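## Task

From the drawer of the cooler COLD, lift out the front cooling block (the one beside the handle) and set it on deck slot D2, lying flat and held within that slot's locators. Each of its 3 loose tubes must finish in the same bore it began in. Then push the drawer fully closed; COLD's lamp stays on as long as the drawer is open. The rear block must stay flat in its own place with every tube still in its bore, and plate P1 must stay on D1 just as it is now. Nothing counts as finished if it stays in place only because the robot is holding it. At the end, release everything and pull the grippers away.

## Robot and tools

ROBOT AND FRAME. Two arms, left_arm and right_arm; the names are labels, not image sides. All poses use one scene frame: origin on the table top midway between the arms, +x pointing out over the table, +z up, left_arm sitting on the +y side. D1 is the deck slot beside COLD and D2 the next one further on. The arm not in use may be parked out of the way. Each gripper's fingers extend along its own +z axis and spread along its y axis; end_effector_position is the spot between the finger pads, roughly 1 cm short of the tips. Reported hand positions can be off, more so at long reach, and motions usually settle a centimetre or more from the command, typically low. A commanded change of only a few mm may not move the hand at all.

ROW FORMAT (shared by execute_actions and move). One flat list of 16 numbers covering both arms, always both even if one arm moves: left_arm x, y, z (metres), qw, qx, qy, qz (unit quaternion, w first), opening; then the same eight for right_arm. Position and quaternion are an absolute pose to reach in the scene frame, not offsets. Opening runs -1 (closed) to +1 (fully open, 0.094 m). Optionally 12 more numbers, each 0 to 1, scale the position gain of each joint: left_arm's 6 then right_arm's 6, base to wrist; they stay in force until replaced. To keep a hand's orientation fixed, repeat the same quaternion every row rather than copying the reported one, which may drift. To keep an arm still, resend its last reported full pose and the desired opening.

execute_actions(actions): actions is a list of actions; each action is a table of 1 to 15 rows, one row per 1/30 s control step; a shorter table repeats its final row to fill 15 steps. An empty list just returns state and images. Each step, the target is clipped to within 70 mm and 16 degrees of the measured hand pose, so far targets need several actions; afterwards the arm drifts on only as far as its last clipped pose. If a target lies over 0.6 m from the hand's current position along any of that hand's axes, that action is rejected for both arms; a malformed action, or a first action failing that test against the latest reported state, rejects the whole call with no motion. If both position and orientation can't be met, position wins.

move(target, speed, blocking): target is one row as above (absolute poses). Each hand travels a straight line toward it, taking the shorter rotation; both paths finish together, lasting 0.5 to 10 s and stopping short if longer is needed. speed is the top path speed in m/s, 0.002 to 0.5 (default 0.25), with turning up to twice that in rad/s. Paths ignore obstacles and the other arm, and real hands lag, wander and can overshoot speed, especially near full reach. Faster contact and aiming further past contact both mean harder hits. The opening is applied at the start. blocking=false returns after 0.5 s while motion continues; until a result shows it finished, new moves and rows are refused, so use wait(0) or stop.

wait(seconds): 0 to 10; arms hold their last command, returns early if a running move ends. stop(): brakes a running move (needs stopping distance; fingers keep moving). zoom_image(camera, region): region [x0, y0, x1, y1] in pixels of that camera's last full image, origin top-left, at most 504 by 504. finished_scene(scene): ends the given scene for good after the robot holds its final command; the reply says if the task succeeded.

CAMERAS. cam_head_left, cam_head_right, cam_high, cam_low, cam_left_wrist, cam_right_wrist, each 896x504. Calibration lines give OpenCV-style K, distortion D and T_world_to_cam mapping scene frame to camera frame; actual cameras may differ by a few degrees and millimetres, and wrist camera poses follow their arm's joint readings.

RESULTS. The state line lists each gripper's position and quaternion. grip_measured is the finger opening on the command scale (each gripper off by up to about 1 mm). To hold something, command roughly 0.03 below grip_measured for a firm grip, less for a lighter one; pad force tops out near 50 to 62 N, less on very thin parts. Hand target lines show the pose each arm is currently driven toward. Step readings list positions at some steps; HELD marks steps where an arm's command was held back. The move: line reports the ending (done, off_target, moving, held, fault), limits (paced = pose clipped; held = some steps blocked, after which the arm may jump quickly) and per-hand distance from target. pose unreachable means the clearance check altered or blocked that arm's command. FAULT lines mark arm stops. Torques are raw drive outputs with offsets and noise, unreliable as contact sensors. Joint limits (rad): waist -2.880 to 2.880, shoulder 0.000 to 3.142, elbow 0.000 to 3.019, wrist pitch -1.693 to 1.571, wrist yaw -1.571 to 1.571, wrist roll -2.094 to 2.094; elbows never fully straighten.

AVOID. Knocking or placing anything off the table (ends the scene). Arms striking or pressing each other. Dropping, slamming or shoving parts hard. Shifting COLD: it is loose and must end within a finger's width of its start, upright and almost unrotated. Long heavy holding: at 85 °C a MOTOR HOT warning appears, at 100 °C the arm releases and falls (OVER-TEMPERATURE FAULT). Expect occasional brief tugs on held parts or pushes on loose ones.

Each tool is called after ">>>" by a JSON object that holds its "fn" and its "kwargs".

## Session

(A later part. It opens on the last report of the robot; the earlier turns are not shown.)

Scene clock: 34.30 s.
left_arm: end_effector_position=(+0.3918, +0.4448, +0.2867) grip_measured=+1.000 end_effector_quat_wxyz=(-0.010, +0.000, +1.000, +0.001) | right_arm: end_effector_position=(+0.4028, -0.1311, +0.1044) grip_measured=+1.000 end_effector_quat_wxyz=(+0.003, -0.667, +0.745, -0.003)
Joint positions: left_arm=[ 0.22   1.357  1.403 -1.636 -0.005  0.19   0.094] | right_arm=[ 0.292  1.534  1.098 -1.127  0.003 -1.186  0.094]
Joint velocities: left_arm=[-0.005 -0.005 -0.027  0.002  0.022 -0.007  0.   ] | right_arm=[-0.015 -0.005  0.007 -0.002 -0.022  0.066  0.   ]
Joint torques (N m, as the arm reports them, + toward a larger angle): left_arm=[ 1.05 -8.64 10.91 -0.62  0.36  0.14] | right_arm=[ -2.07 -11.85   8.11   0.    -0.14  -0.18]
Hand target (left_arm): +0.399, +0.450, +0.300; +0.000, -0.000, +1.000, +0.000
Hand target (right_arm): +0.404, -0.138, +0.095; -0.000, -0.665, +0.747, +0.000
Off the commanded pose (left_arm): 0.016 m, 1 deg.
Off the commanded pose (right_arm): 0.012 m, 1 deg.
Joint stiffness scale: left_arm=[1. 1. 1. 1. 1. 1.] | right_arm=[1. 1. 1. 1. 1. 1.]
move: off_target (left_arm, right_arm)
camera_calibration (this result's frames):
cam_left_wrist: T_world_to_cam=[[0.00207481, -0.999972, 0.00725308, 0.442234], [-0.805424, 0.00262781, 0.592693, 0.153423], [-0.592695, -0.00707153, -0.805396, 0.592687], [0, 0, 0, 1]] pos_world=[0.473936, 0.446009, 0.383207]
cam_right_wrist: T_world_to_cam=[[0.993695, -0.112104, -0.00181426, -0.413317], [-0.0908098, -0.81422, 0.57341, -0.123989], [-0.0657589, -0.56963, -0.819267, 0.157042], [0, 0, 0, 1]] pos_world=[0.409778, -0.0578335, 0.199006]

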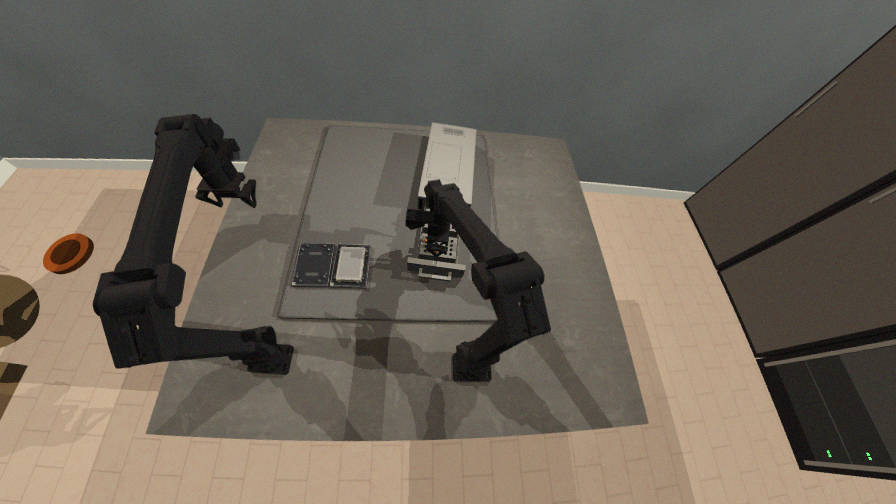

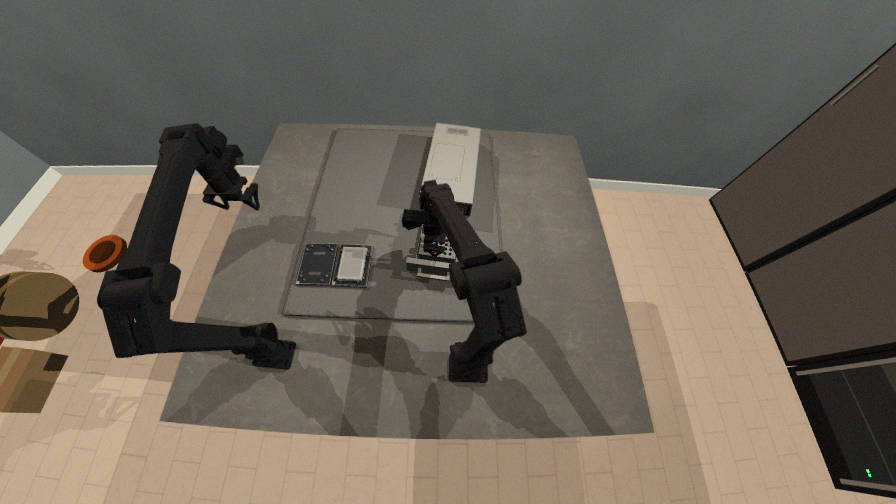

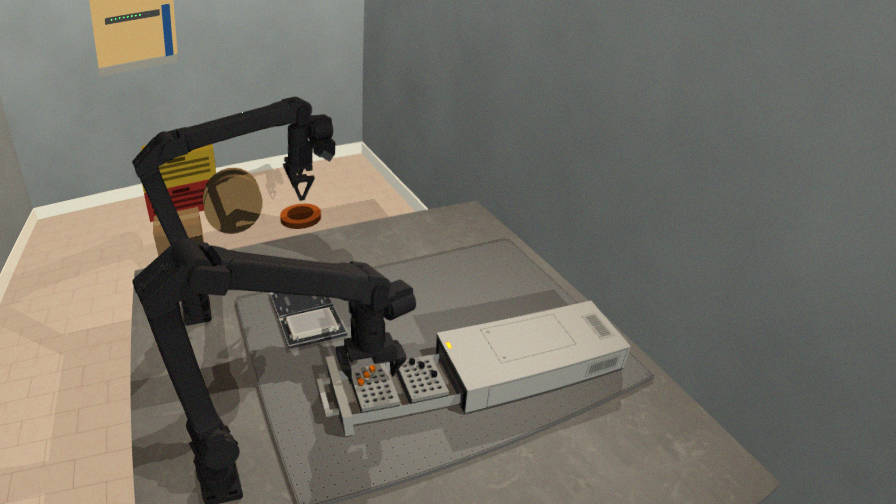

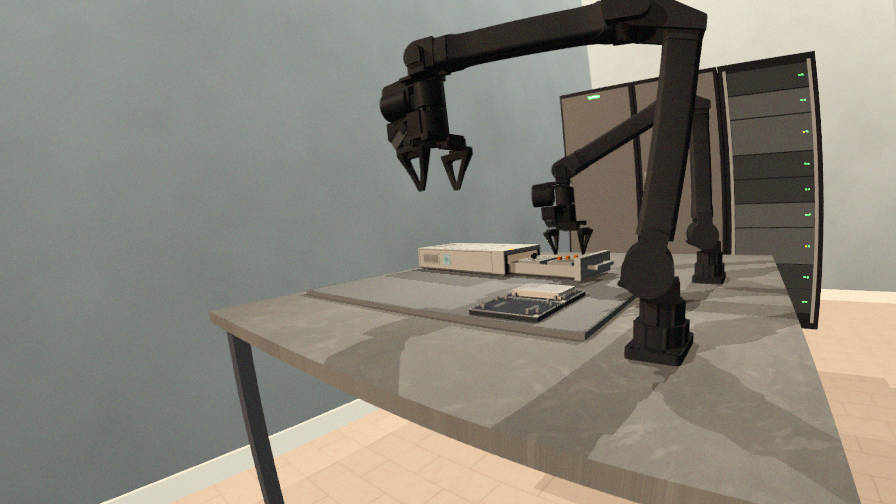

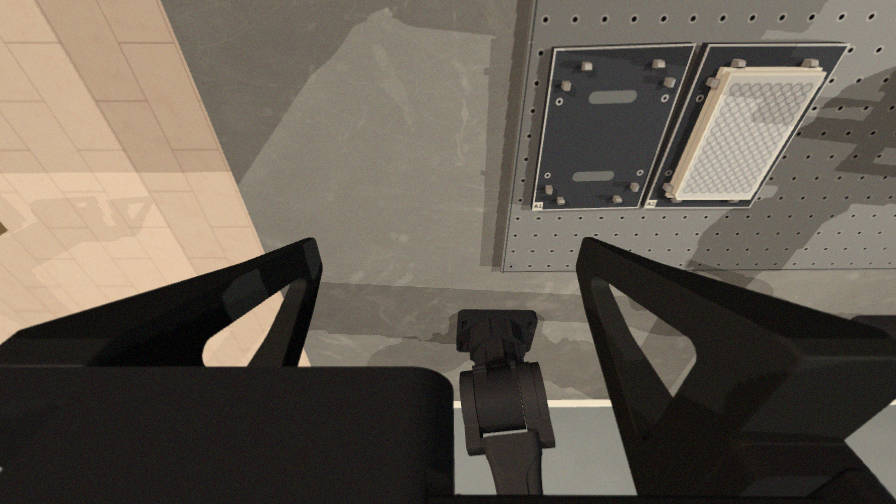

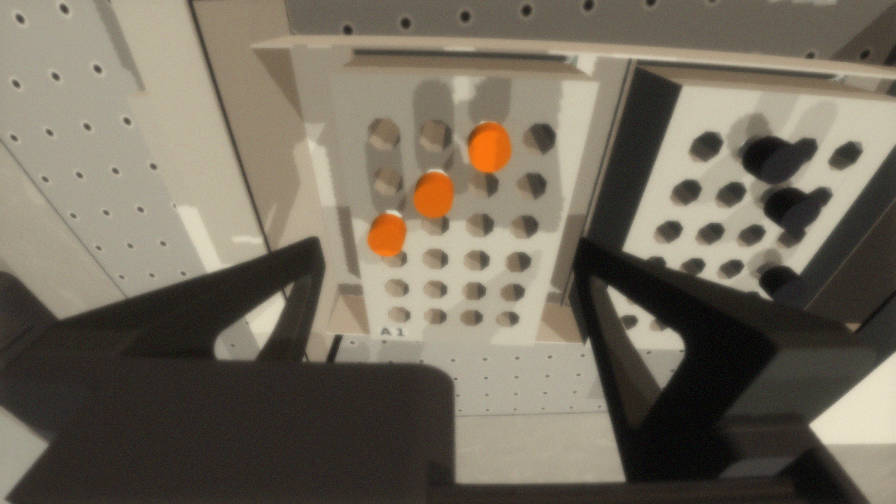

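>>> {"fn": "execute_actions", "kwargs": {"actions": []}}

Scene clock: 43.30 s.
left_arm: end_effector_position=(+0.3918, +0.4448, +0.2867) grip_measured=+1.000 end_effector_quat_wxyz=(-0.010, +0.000, +1.000, +0.001) | right_arm: end_effector_position=(+0.4028, -0.1311, +0.1044) grip_measured=+1.000 end_effector_quat_wxyz=(+0.003, -0.667, +0.745, -0.003)
Joint positions: left_arm=[ 0.22   1.357  1.403 -1.636 -0.005  0.19   0.094] | right_arm=[ 0.292  1.534  1.098 -1.127  0.003 -1.186  0.094]
Joint velocities: left_arm=[-0.005 -0.015 -0.012 -0.002 -0.051 -0.037  0.   ] | right_arm=[-0.015 -0.005 -0.012 -0.002 -0.007 -0.051  0.   ]
Joint torques (N m, as the arm reports them, + toward a larger angle): left_arm=[ 1.07 -8.64 10.9  -0.61  0.37  0.14] | right_arm=[ -1.86 -11.7    8.07  -0.01  -0.14  -0.18]
Hand target (left_arm): +0.399, +0.450, +0.300; +0.000, -0.000, +1.000, +0.000
Hand target (right_arm): +0.404, -0.138, +0.095; -0.000, -0.665, +0.747, +0.000
Off the commanded pose (left_arm): 0.016 m, 1 deg.
Off the commanded pose (right_arm): 0.012 m, 1 deg.
Joint stiffness scale: left_arm=[1. 1. 1. 1. 1. 1.] | right_arm=[1. 1. 1. 1. 1. 1.]
camera_calibration (this result's frames):
cam_left_wrist: T_world_to_cam=[[0.00207481, -0.999972, 0.00725308, 0.442234], [-0.805424, 0.00262781, 0.592693, 0.153423], [-0.592695, -0.00707153, -0.805396, 0.592687], [0, 0, 0, 1]] pos_world=[0.473936, 0.446009, 0.383207]
cam_right_wrist: T_world_to_cam=[[0.993695, -0.112104, -0.00181426, -0.413317], [-0.0908098, -0.81422, 0.57341, -0.123989], [-0.0657589, -0.56963, -0.819267, 0.157042], [0, 0, 0, 1]] pos_world=[0.409778, -0.0578335, 0.199006]

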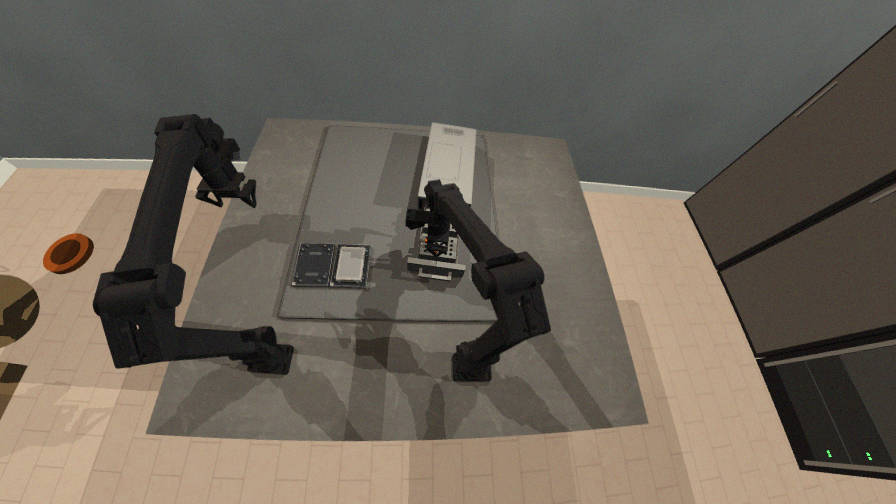

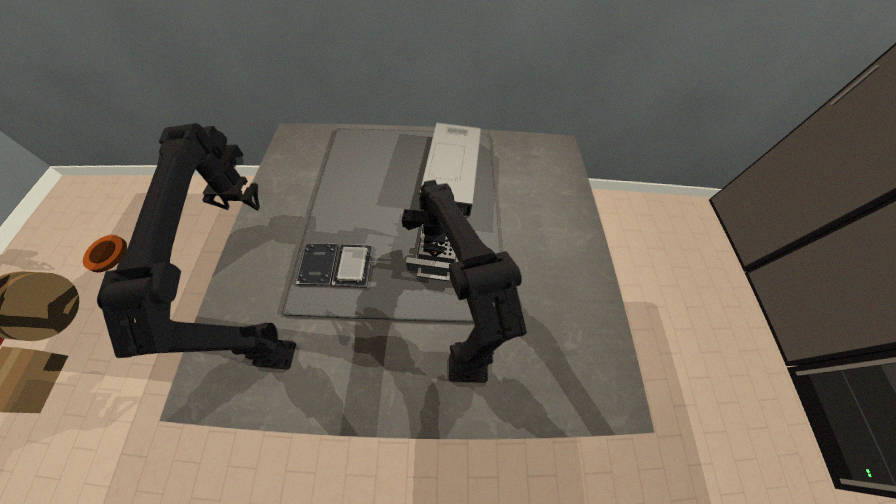

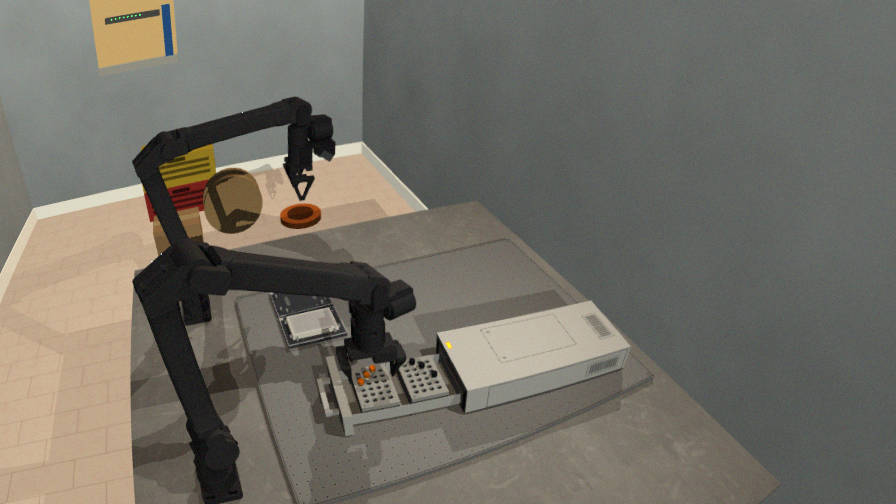

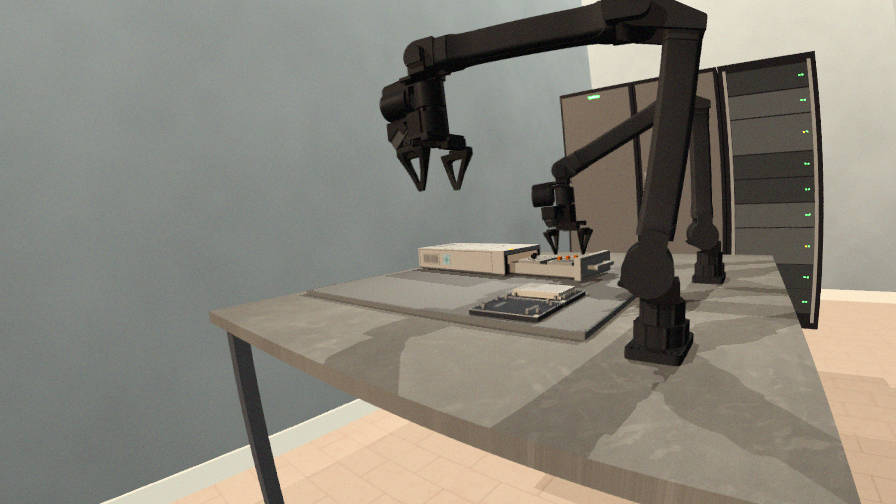

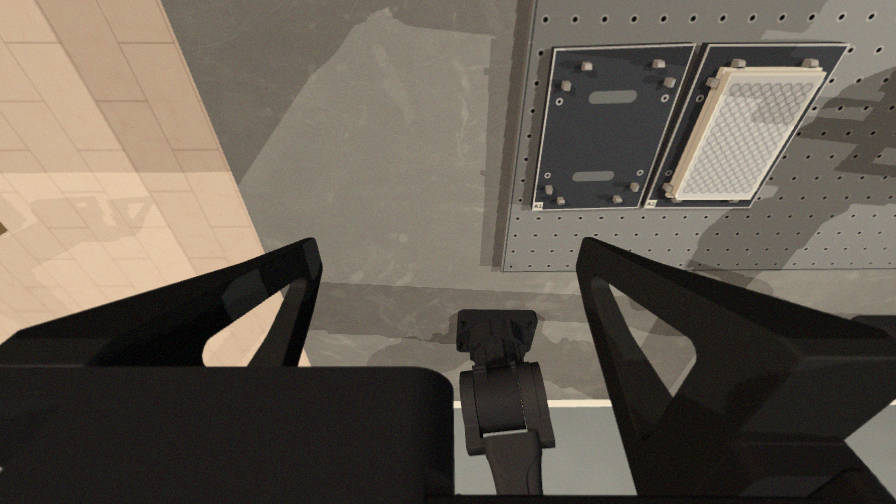

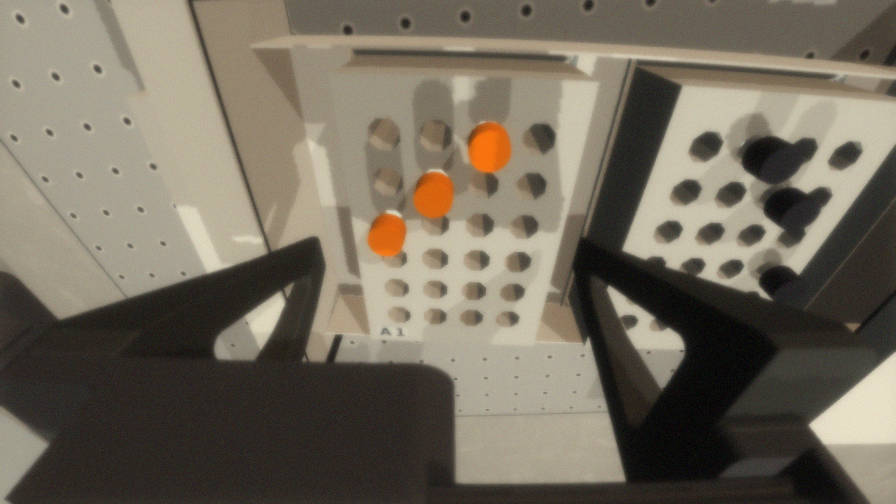

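>>> {"fn": "move", "kwargs": {"target": [0.4,0.45,0.3,0,0,1,0,1,0.406,-0.138,0.057,0,-0.665,0.747,0,1], "speed": 0.05}}

>>> {"fn": "move", "kwargs": {"target": [0.4,0.45,0.3,0,0,1,0,1,0.406,-0.138,0.057,0,-0.665,0.747,0,0.6], "speed": 0.05}}

Scene clock: 46.67 s.
left_arm: end_effector_position=(+0.3918, +0.4448, +0.2867) grip_measured=+1.000 end_effector_quat_wxyz=(-0.010, +0.000, +1.000, +0.001) | right_arm: end_effector_position=(+0.4065, -0.1302, +0.0659) grip_measured=+1.000 end_effector_quat_wxyz=(+0.003, -0.667, +0.745, -0.003)
Joint positions: left_arm=[ 0.22   1.357  1.403 -1.636 -0.005  0.19   0.094] | right_arm=[ 0.292  1.592  1.053 -1.023  0.003 -1.186  0.094]
Joint velocities: left_arm=[-0.005 -0.005 -0.017  0.002  0.007 -0.037  0.   ] | right_arm=[ 0.005 -0.005  0.002  0.007 -0.051  0.007  0.   ]
Joint torques (N m, as the arm reports them, + toward a larger angle): left_arm=[ 1.06 -8.63 10.91 -0.61  0.36  0.14] | right_arm=[ -1.94 -12.06   7.62   0.01  -0.12  -0.19]
Hand target (left_arm): +0.399, +0.450, +0.300; +0.000, -0.000, +1.000, +0.000
Hand target (right_arm): +0.407, -0.138, +0.057; -0.000, -0.665, +0.747, -0.000
Off the commanded pose (left_arm): 0.016 m, 1 deg.
Off the commanded pose (right_arm): 0.012 m, 1 deg.
Joint stiffness scale: left_arm=[1. 1. 1. 1. 1. 1.] | right_arm=[1. 1. 1. 1. 1. 1.]
move: off_target (left_arm, right_arm)
camera_calibration (this result's frames):
cam_left_wrist: T_world_to_cam=[[0.00207481, -0.999972, 0.00725308, 0.442234], [-0.805424, 0.00262781, 0.592693, 0.153423], [-0.592695, -0.00707153, -0.805396, 0.592687], [0, 0, 0, 1]] pos_world=[0.473936, 0.446009, 0.383207]
cam_right_wrist: T_world_to_cam=[[0.993653, -0.112483, -0.00110759, -0.417009], [-0.0915415, -0.814304, 0.573175, -0.100568], [-0.0653743, -0.569435, -0.819432, 0.126097], [0, 0, 0, 1]] pos_world=[0.4134, -0.0569951, 0.160509]

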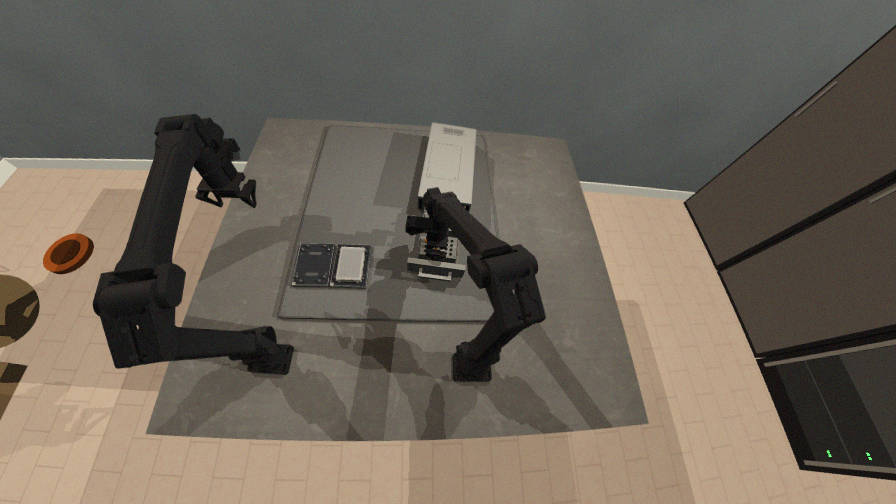

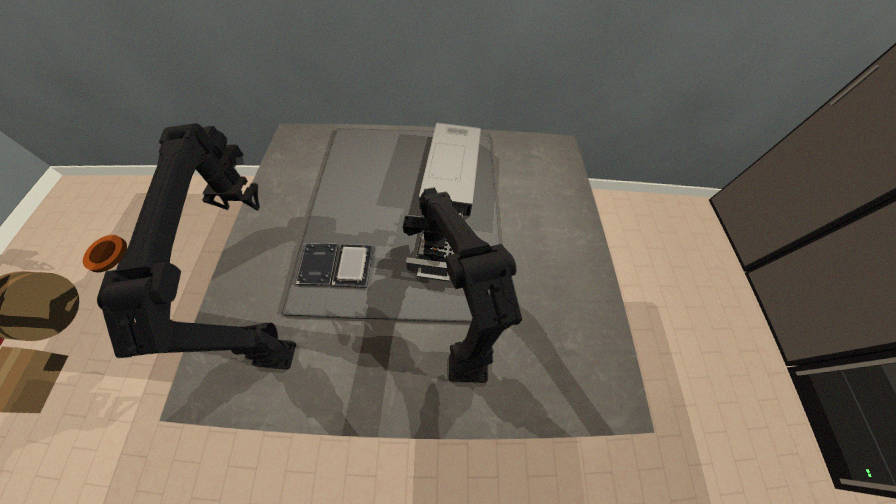

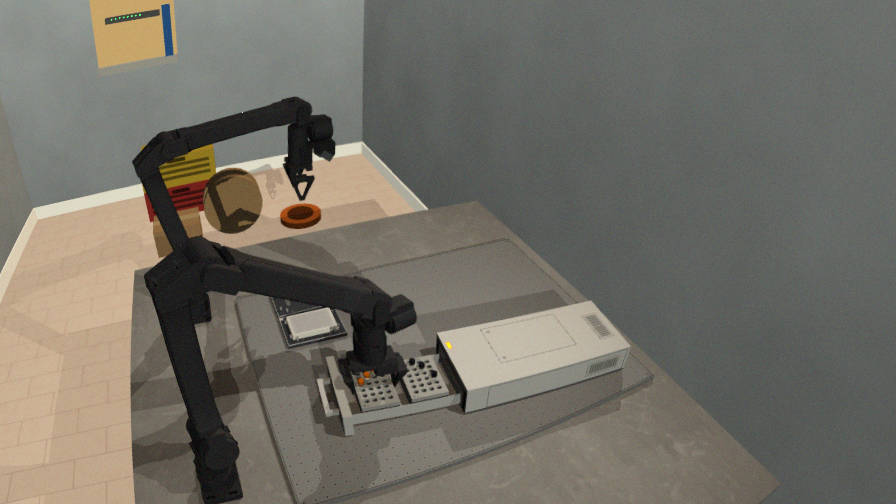

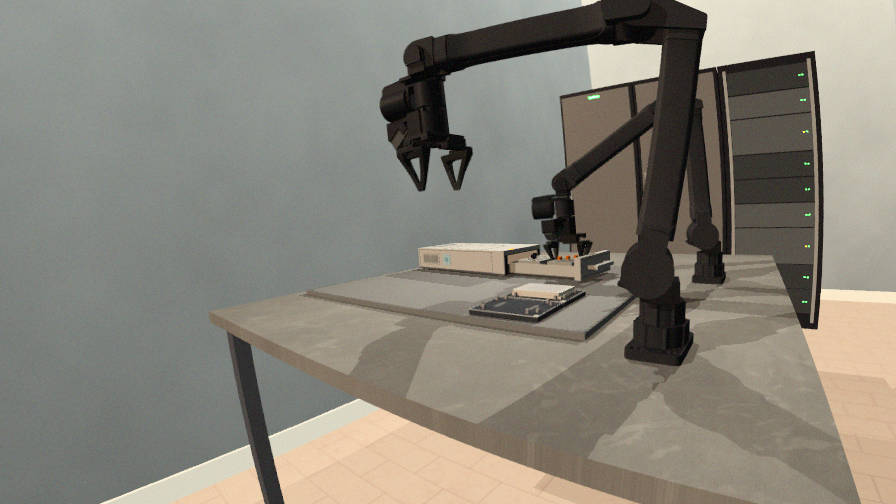

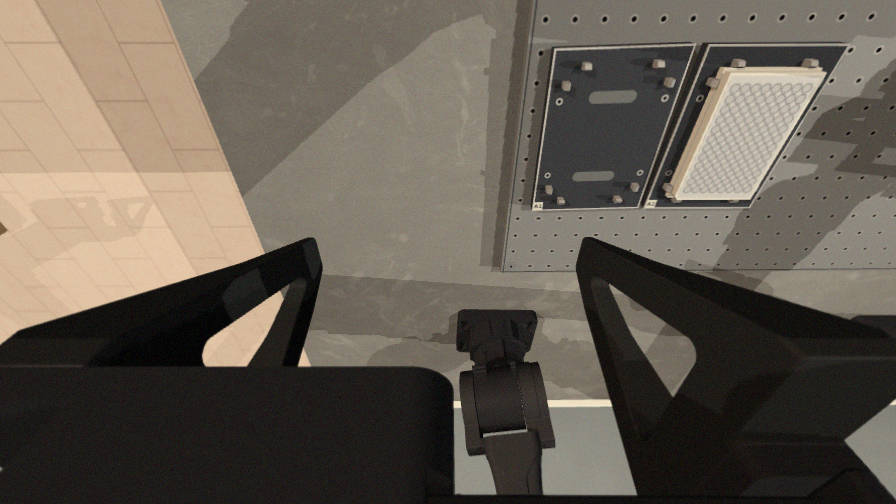

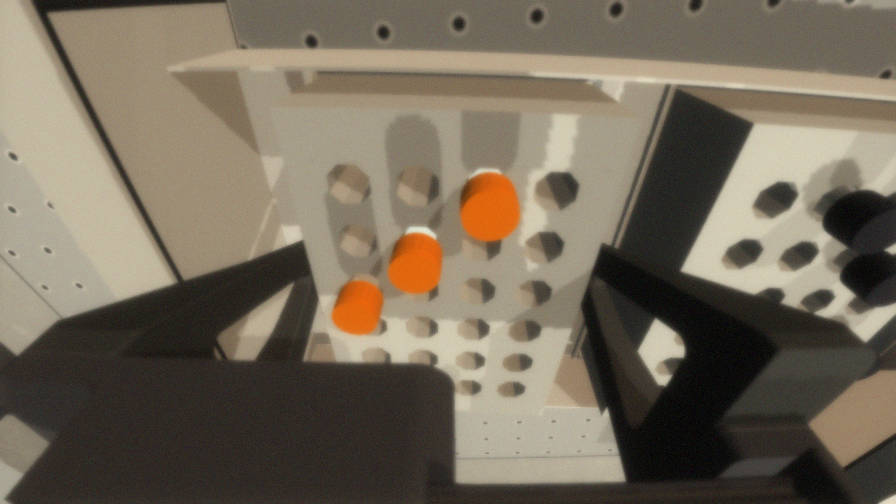

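Scene clock: 47.37 s.
left_arm: end_effector_position=(+0.3918, +0.4448, +0.2867) grip_measured=+1.000 end_effector_quat_wxyz=(-0.010, +0.000, +1.000, +0.001) | right_arm: end_effector_position=(+0.4065, -0.1302, +0.0657) grip_measured=+0.813 end_effector_quat_wxyz=(+0.004, -0.667, +0.745, -0.003)
Joint positions: left_arm=[ 0.22   1.357  1.403 -1.636 -0.005  0.19   0.094] | right_arm=[ 0.292  1.592  1.053 -1.022  0.003 -1.186  0.085]
Joint velocities: left_arm=[ 0.005 -0.024 -0.007 -0.002 -0.022 -0.051  0.   ] | right_arm=[ 0.015 -0.005 -0.002  0.012 -0.007 -0.051  0.   ]
Joint torques (N m, as the arm reports them, + toward a larger angle): left_arm=[ 1.06 -8.63 10.91 -0.6   0.36  0.14] | right_arm=[ -1.95 -12.39   7.43  -0.04  -0.12  -0.2 ]
Hand target (left_arm): +0.399, +0.450, +0.300; +0.000, -0.000, +1.000, +0.000
Hand target (right_arm): +0.406, -0.138, +0.057; -0.000, -0.665, +0.747, -0.000
Off the commanded pose (left_arm): 0.016 m, 1 deg.
Off the commanded pose (right_arm): 0.012 m, 1 deg.
Joint stiffness scale: left_arm=[1. 1. 1. 1. 1. 1.] | right_arm=[1. 1. 1. 1. 1. 1.]
move: off_target (left_arm, right_arm)
camera_calibration (this result's frames):
cam_left_wrist: T_world_to_cam=[[0.00207481, -0.999972, 0.00725308, 0.442234], [-0.805424, 0.00262781, 0.592693, 0.153423], [-0.592695, -0.00707153, -0.805396, 0.592687], [0, 0, 0, 1]] pos_world=[0.473936, 0.446009, 0.383207]
cam_right_wrist: T_world_to_cam=[[0.99361, -0.112862, -0.000754711, -0.417082], [-0.0920626, -0.81433, 0.573054, -0.100274], [-0.0652906, -0.569323, -0.819517, 0.125985], [0, 0, 0, 1]] pos_world=[0.413411, -0.0570027, 0.160395]

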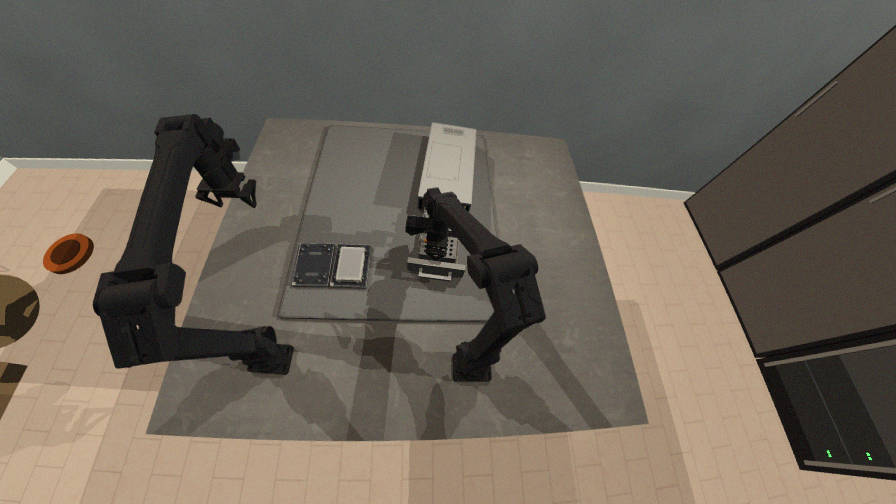

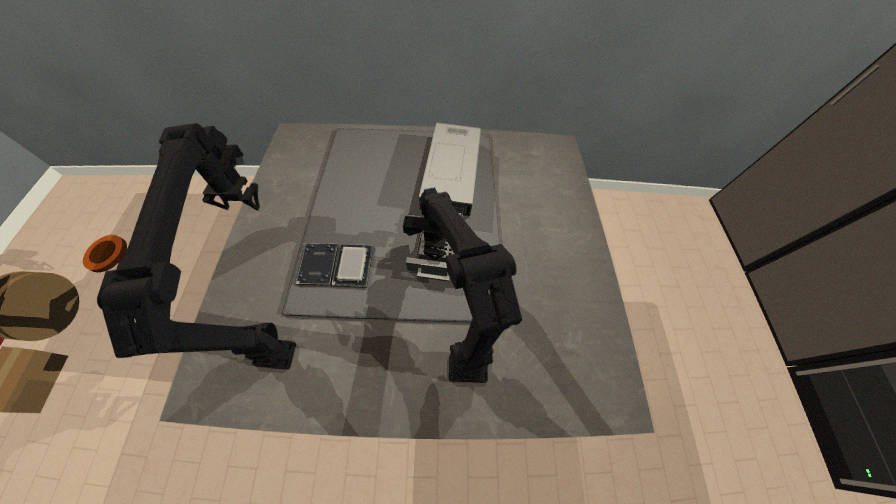

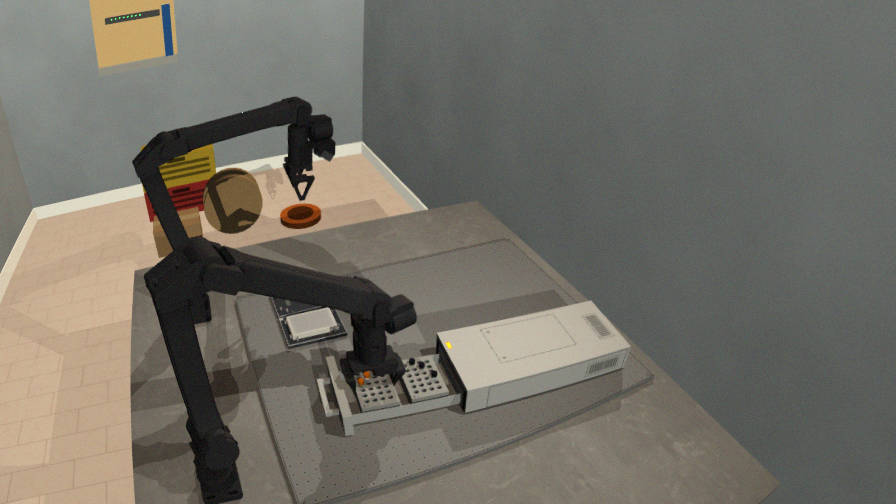

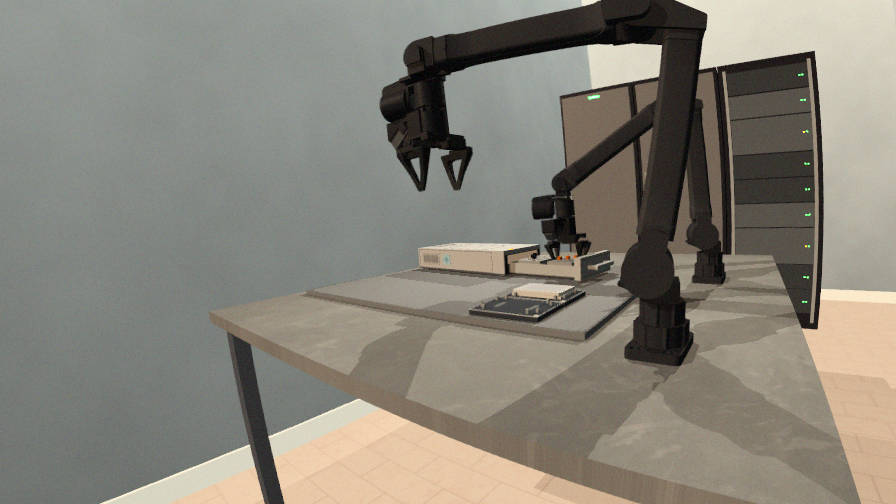

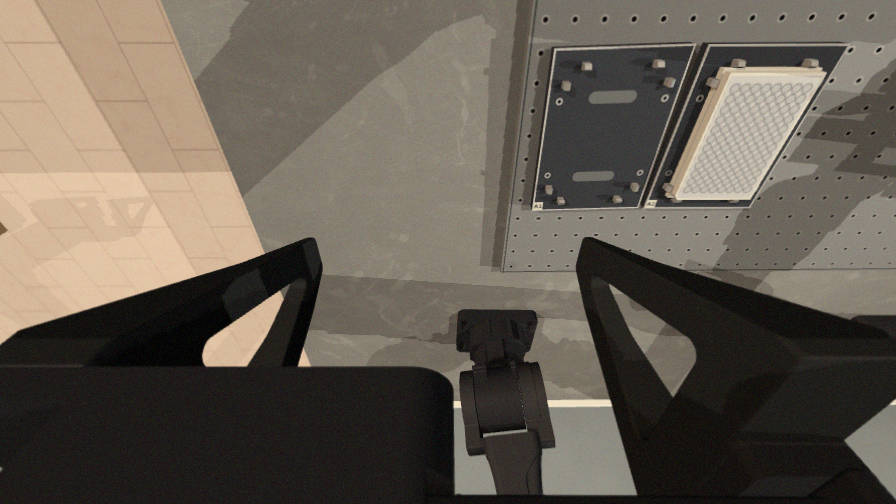

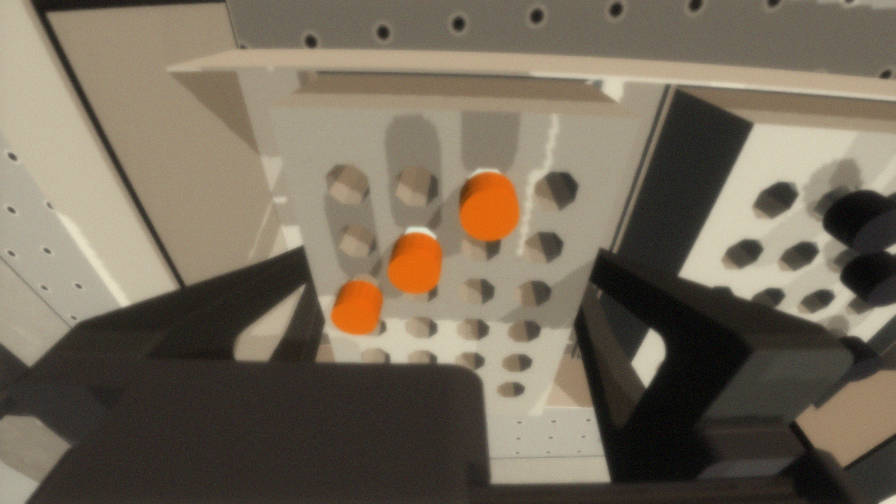

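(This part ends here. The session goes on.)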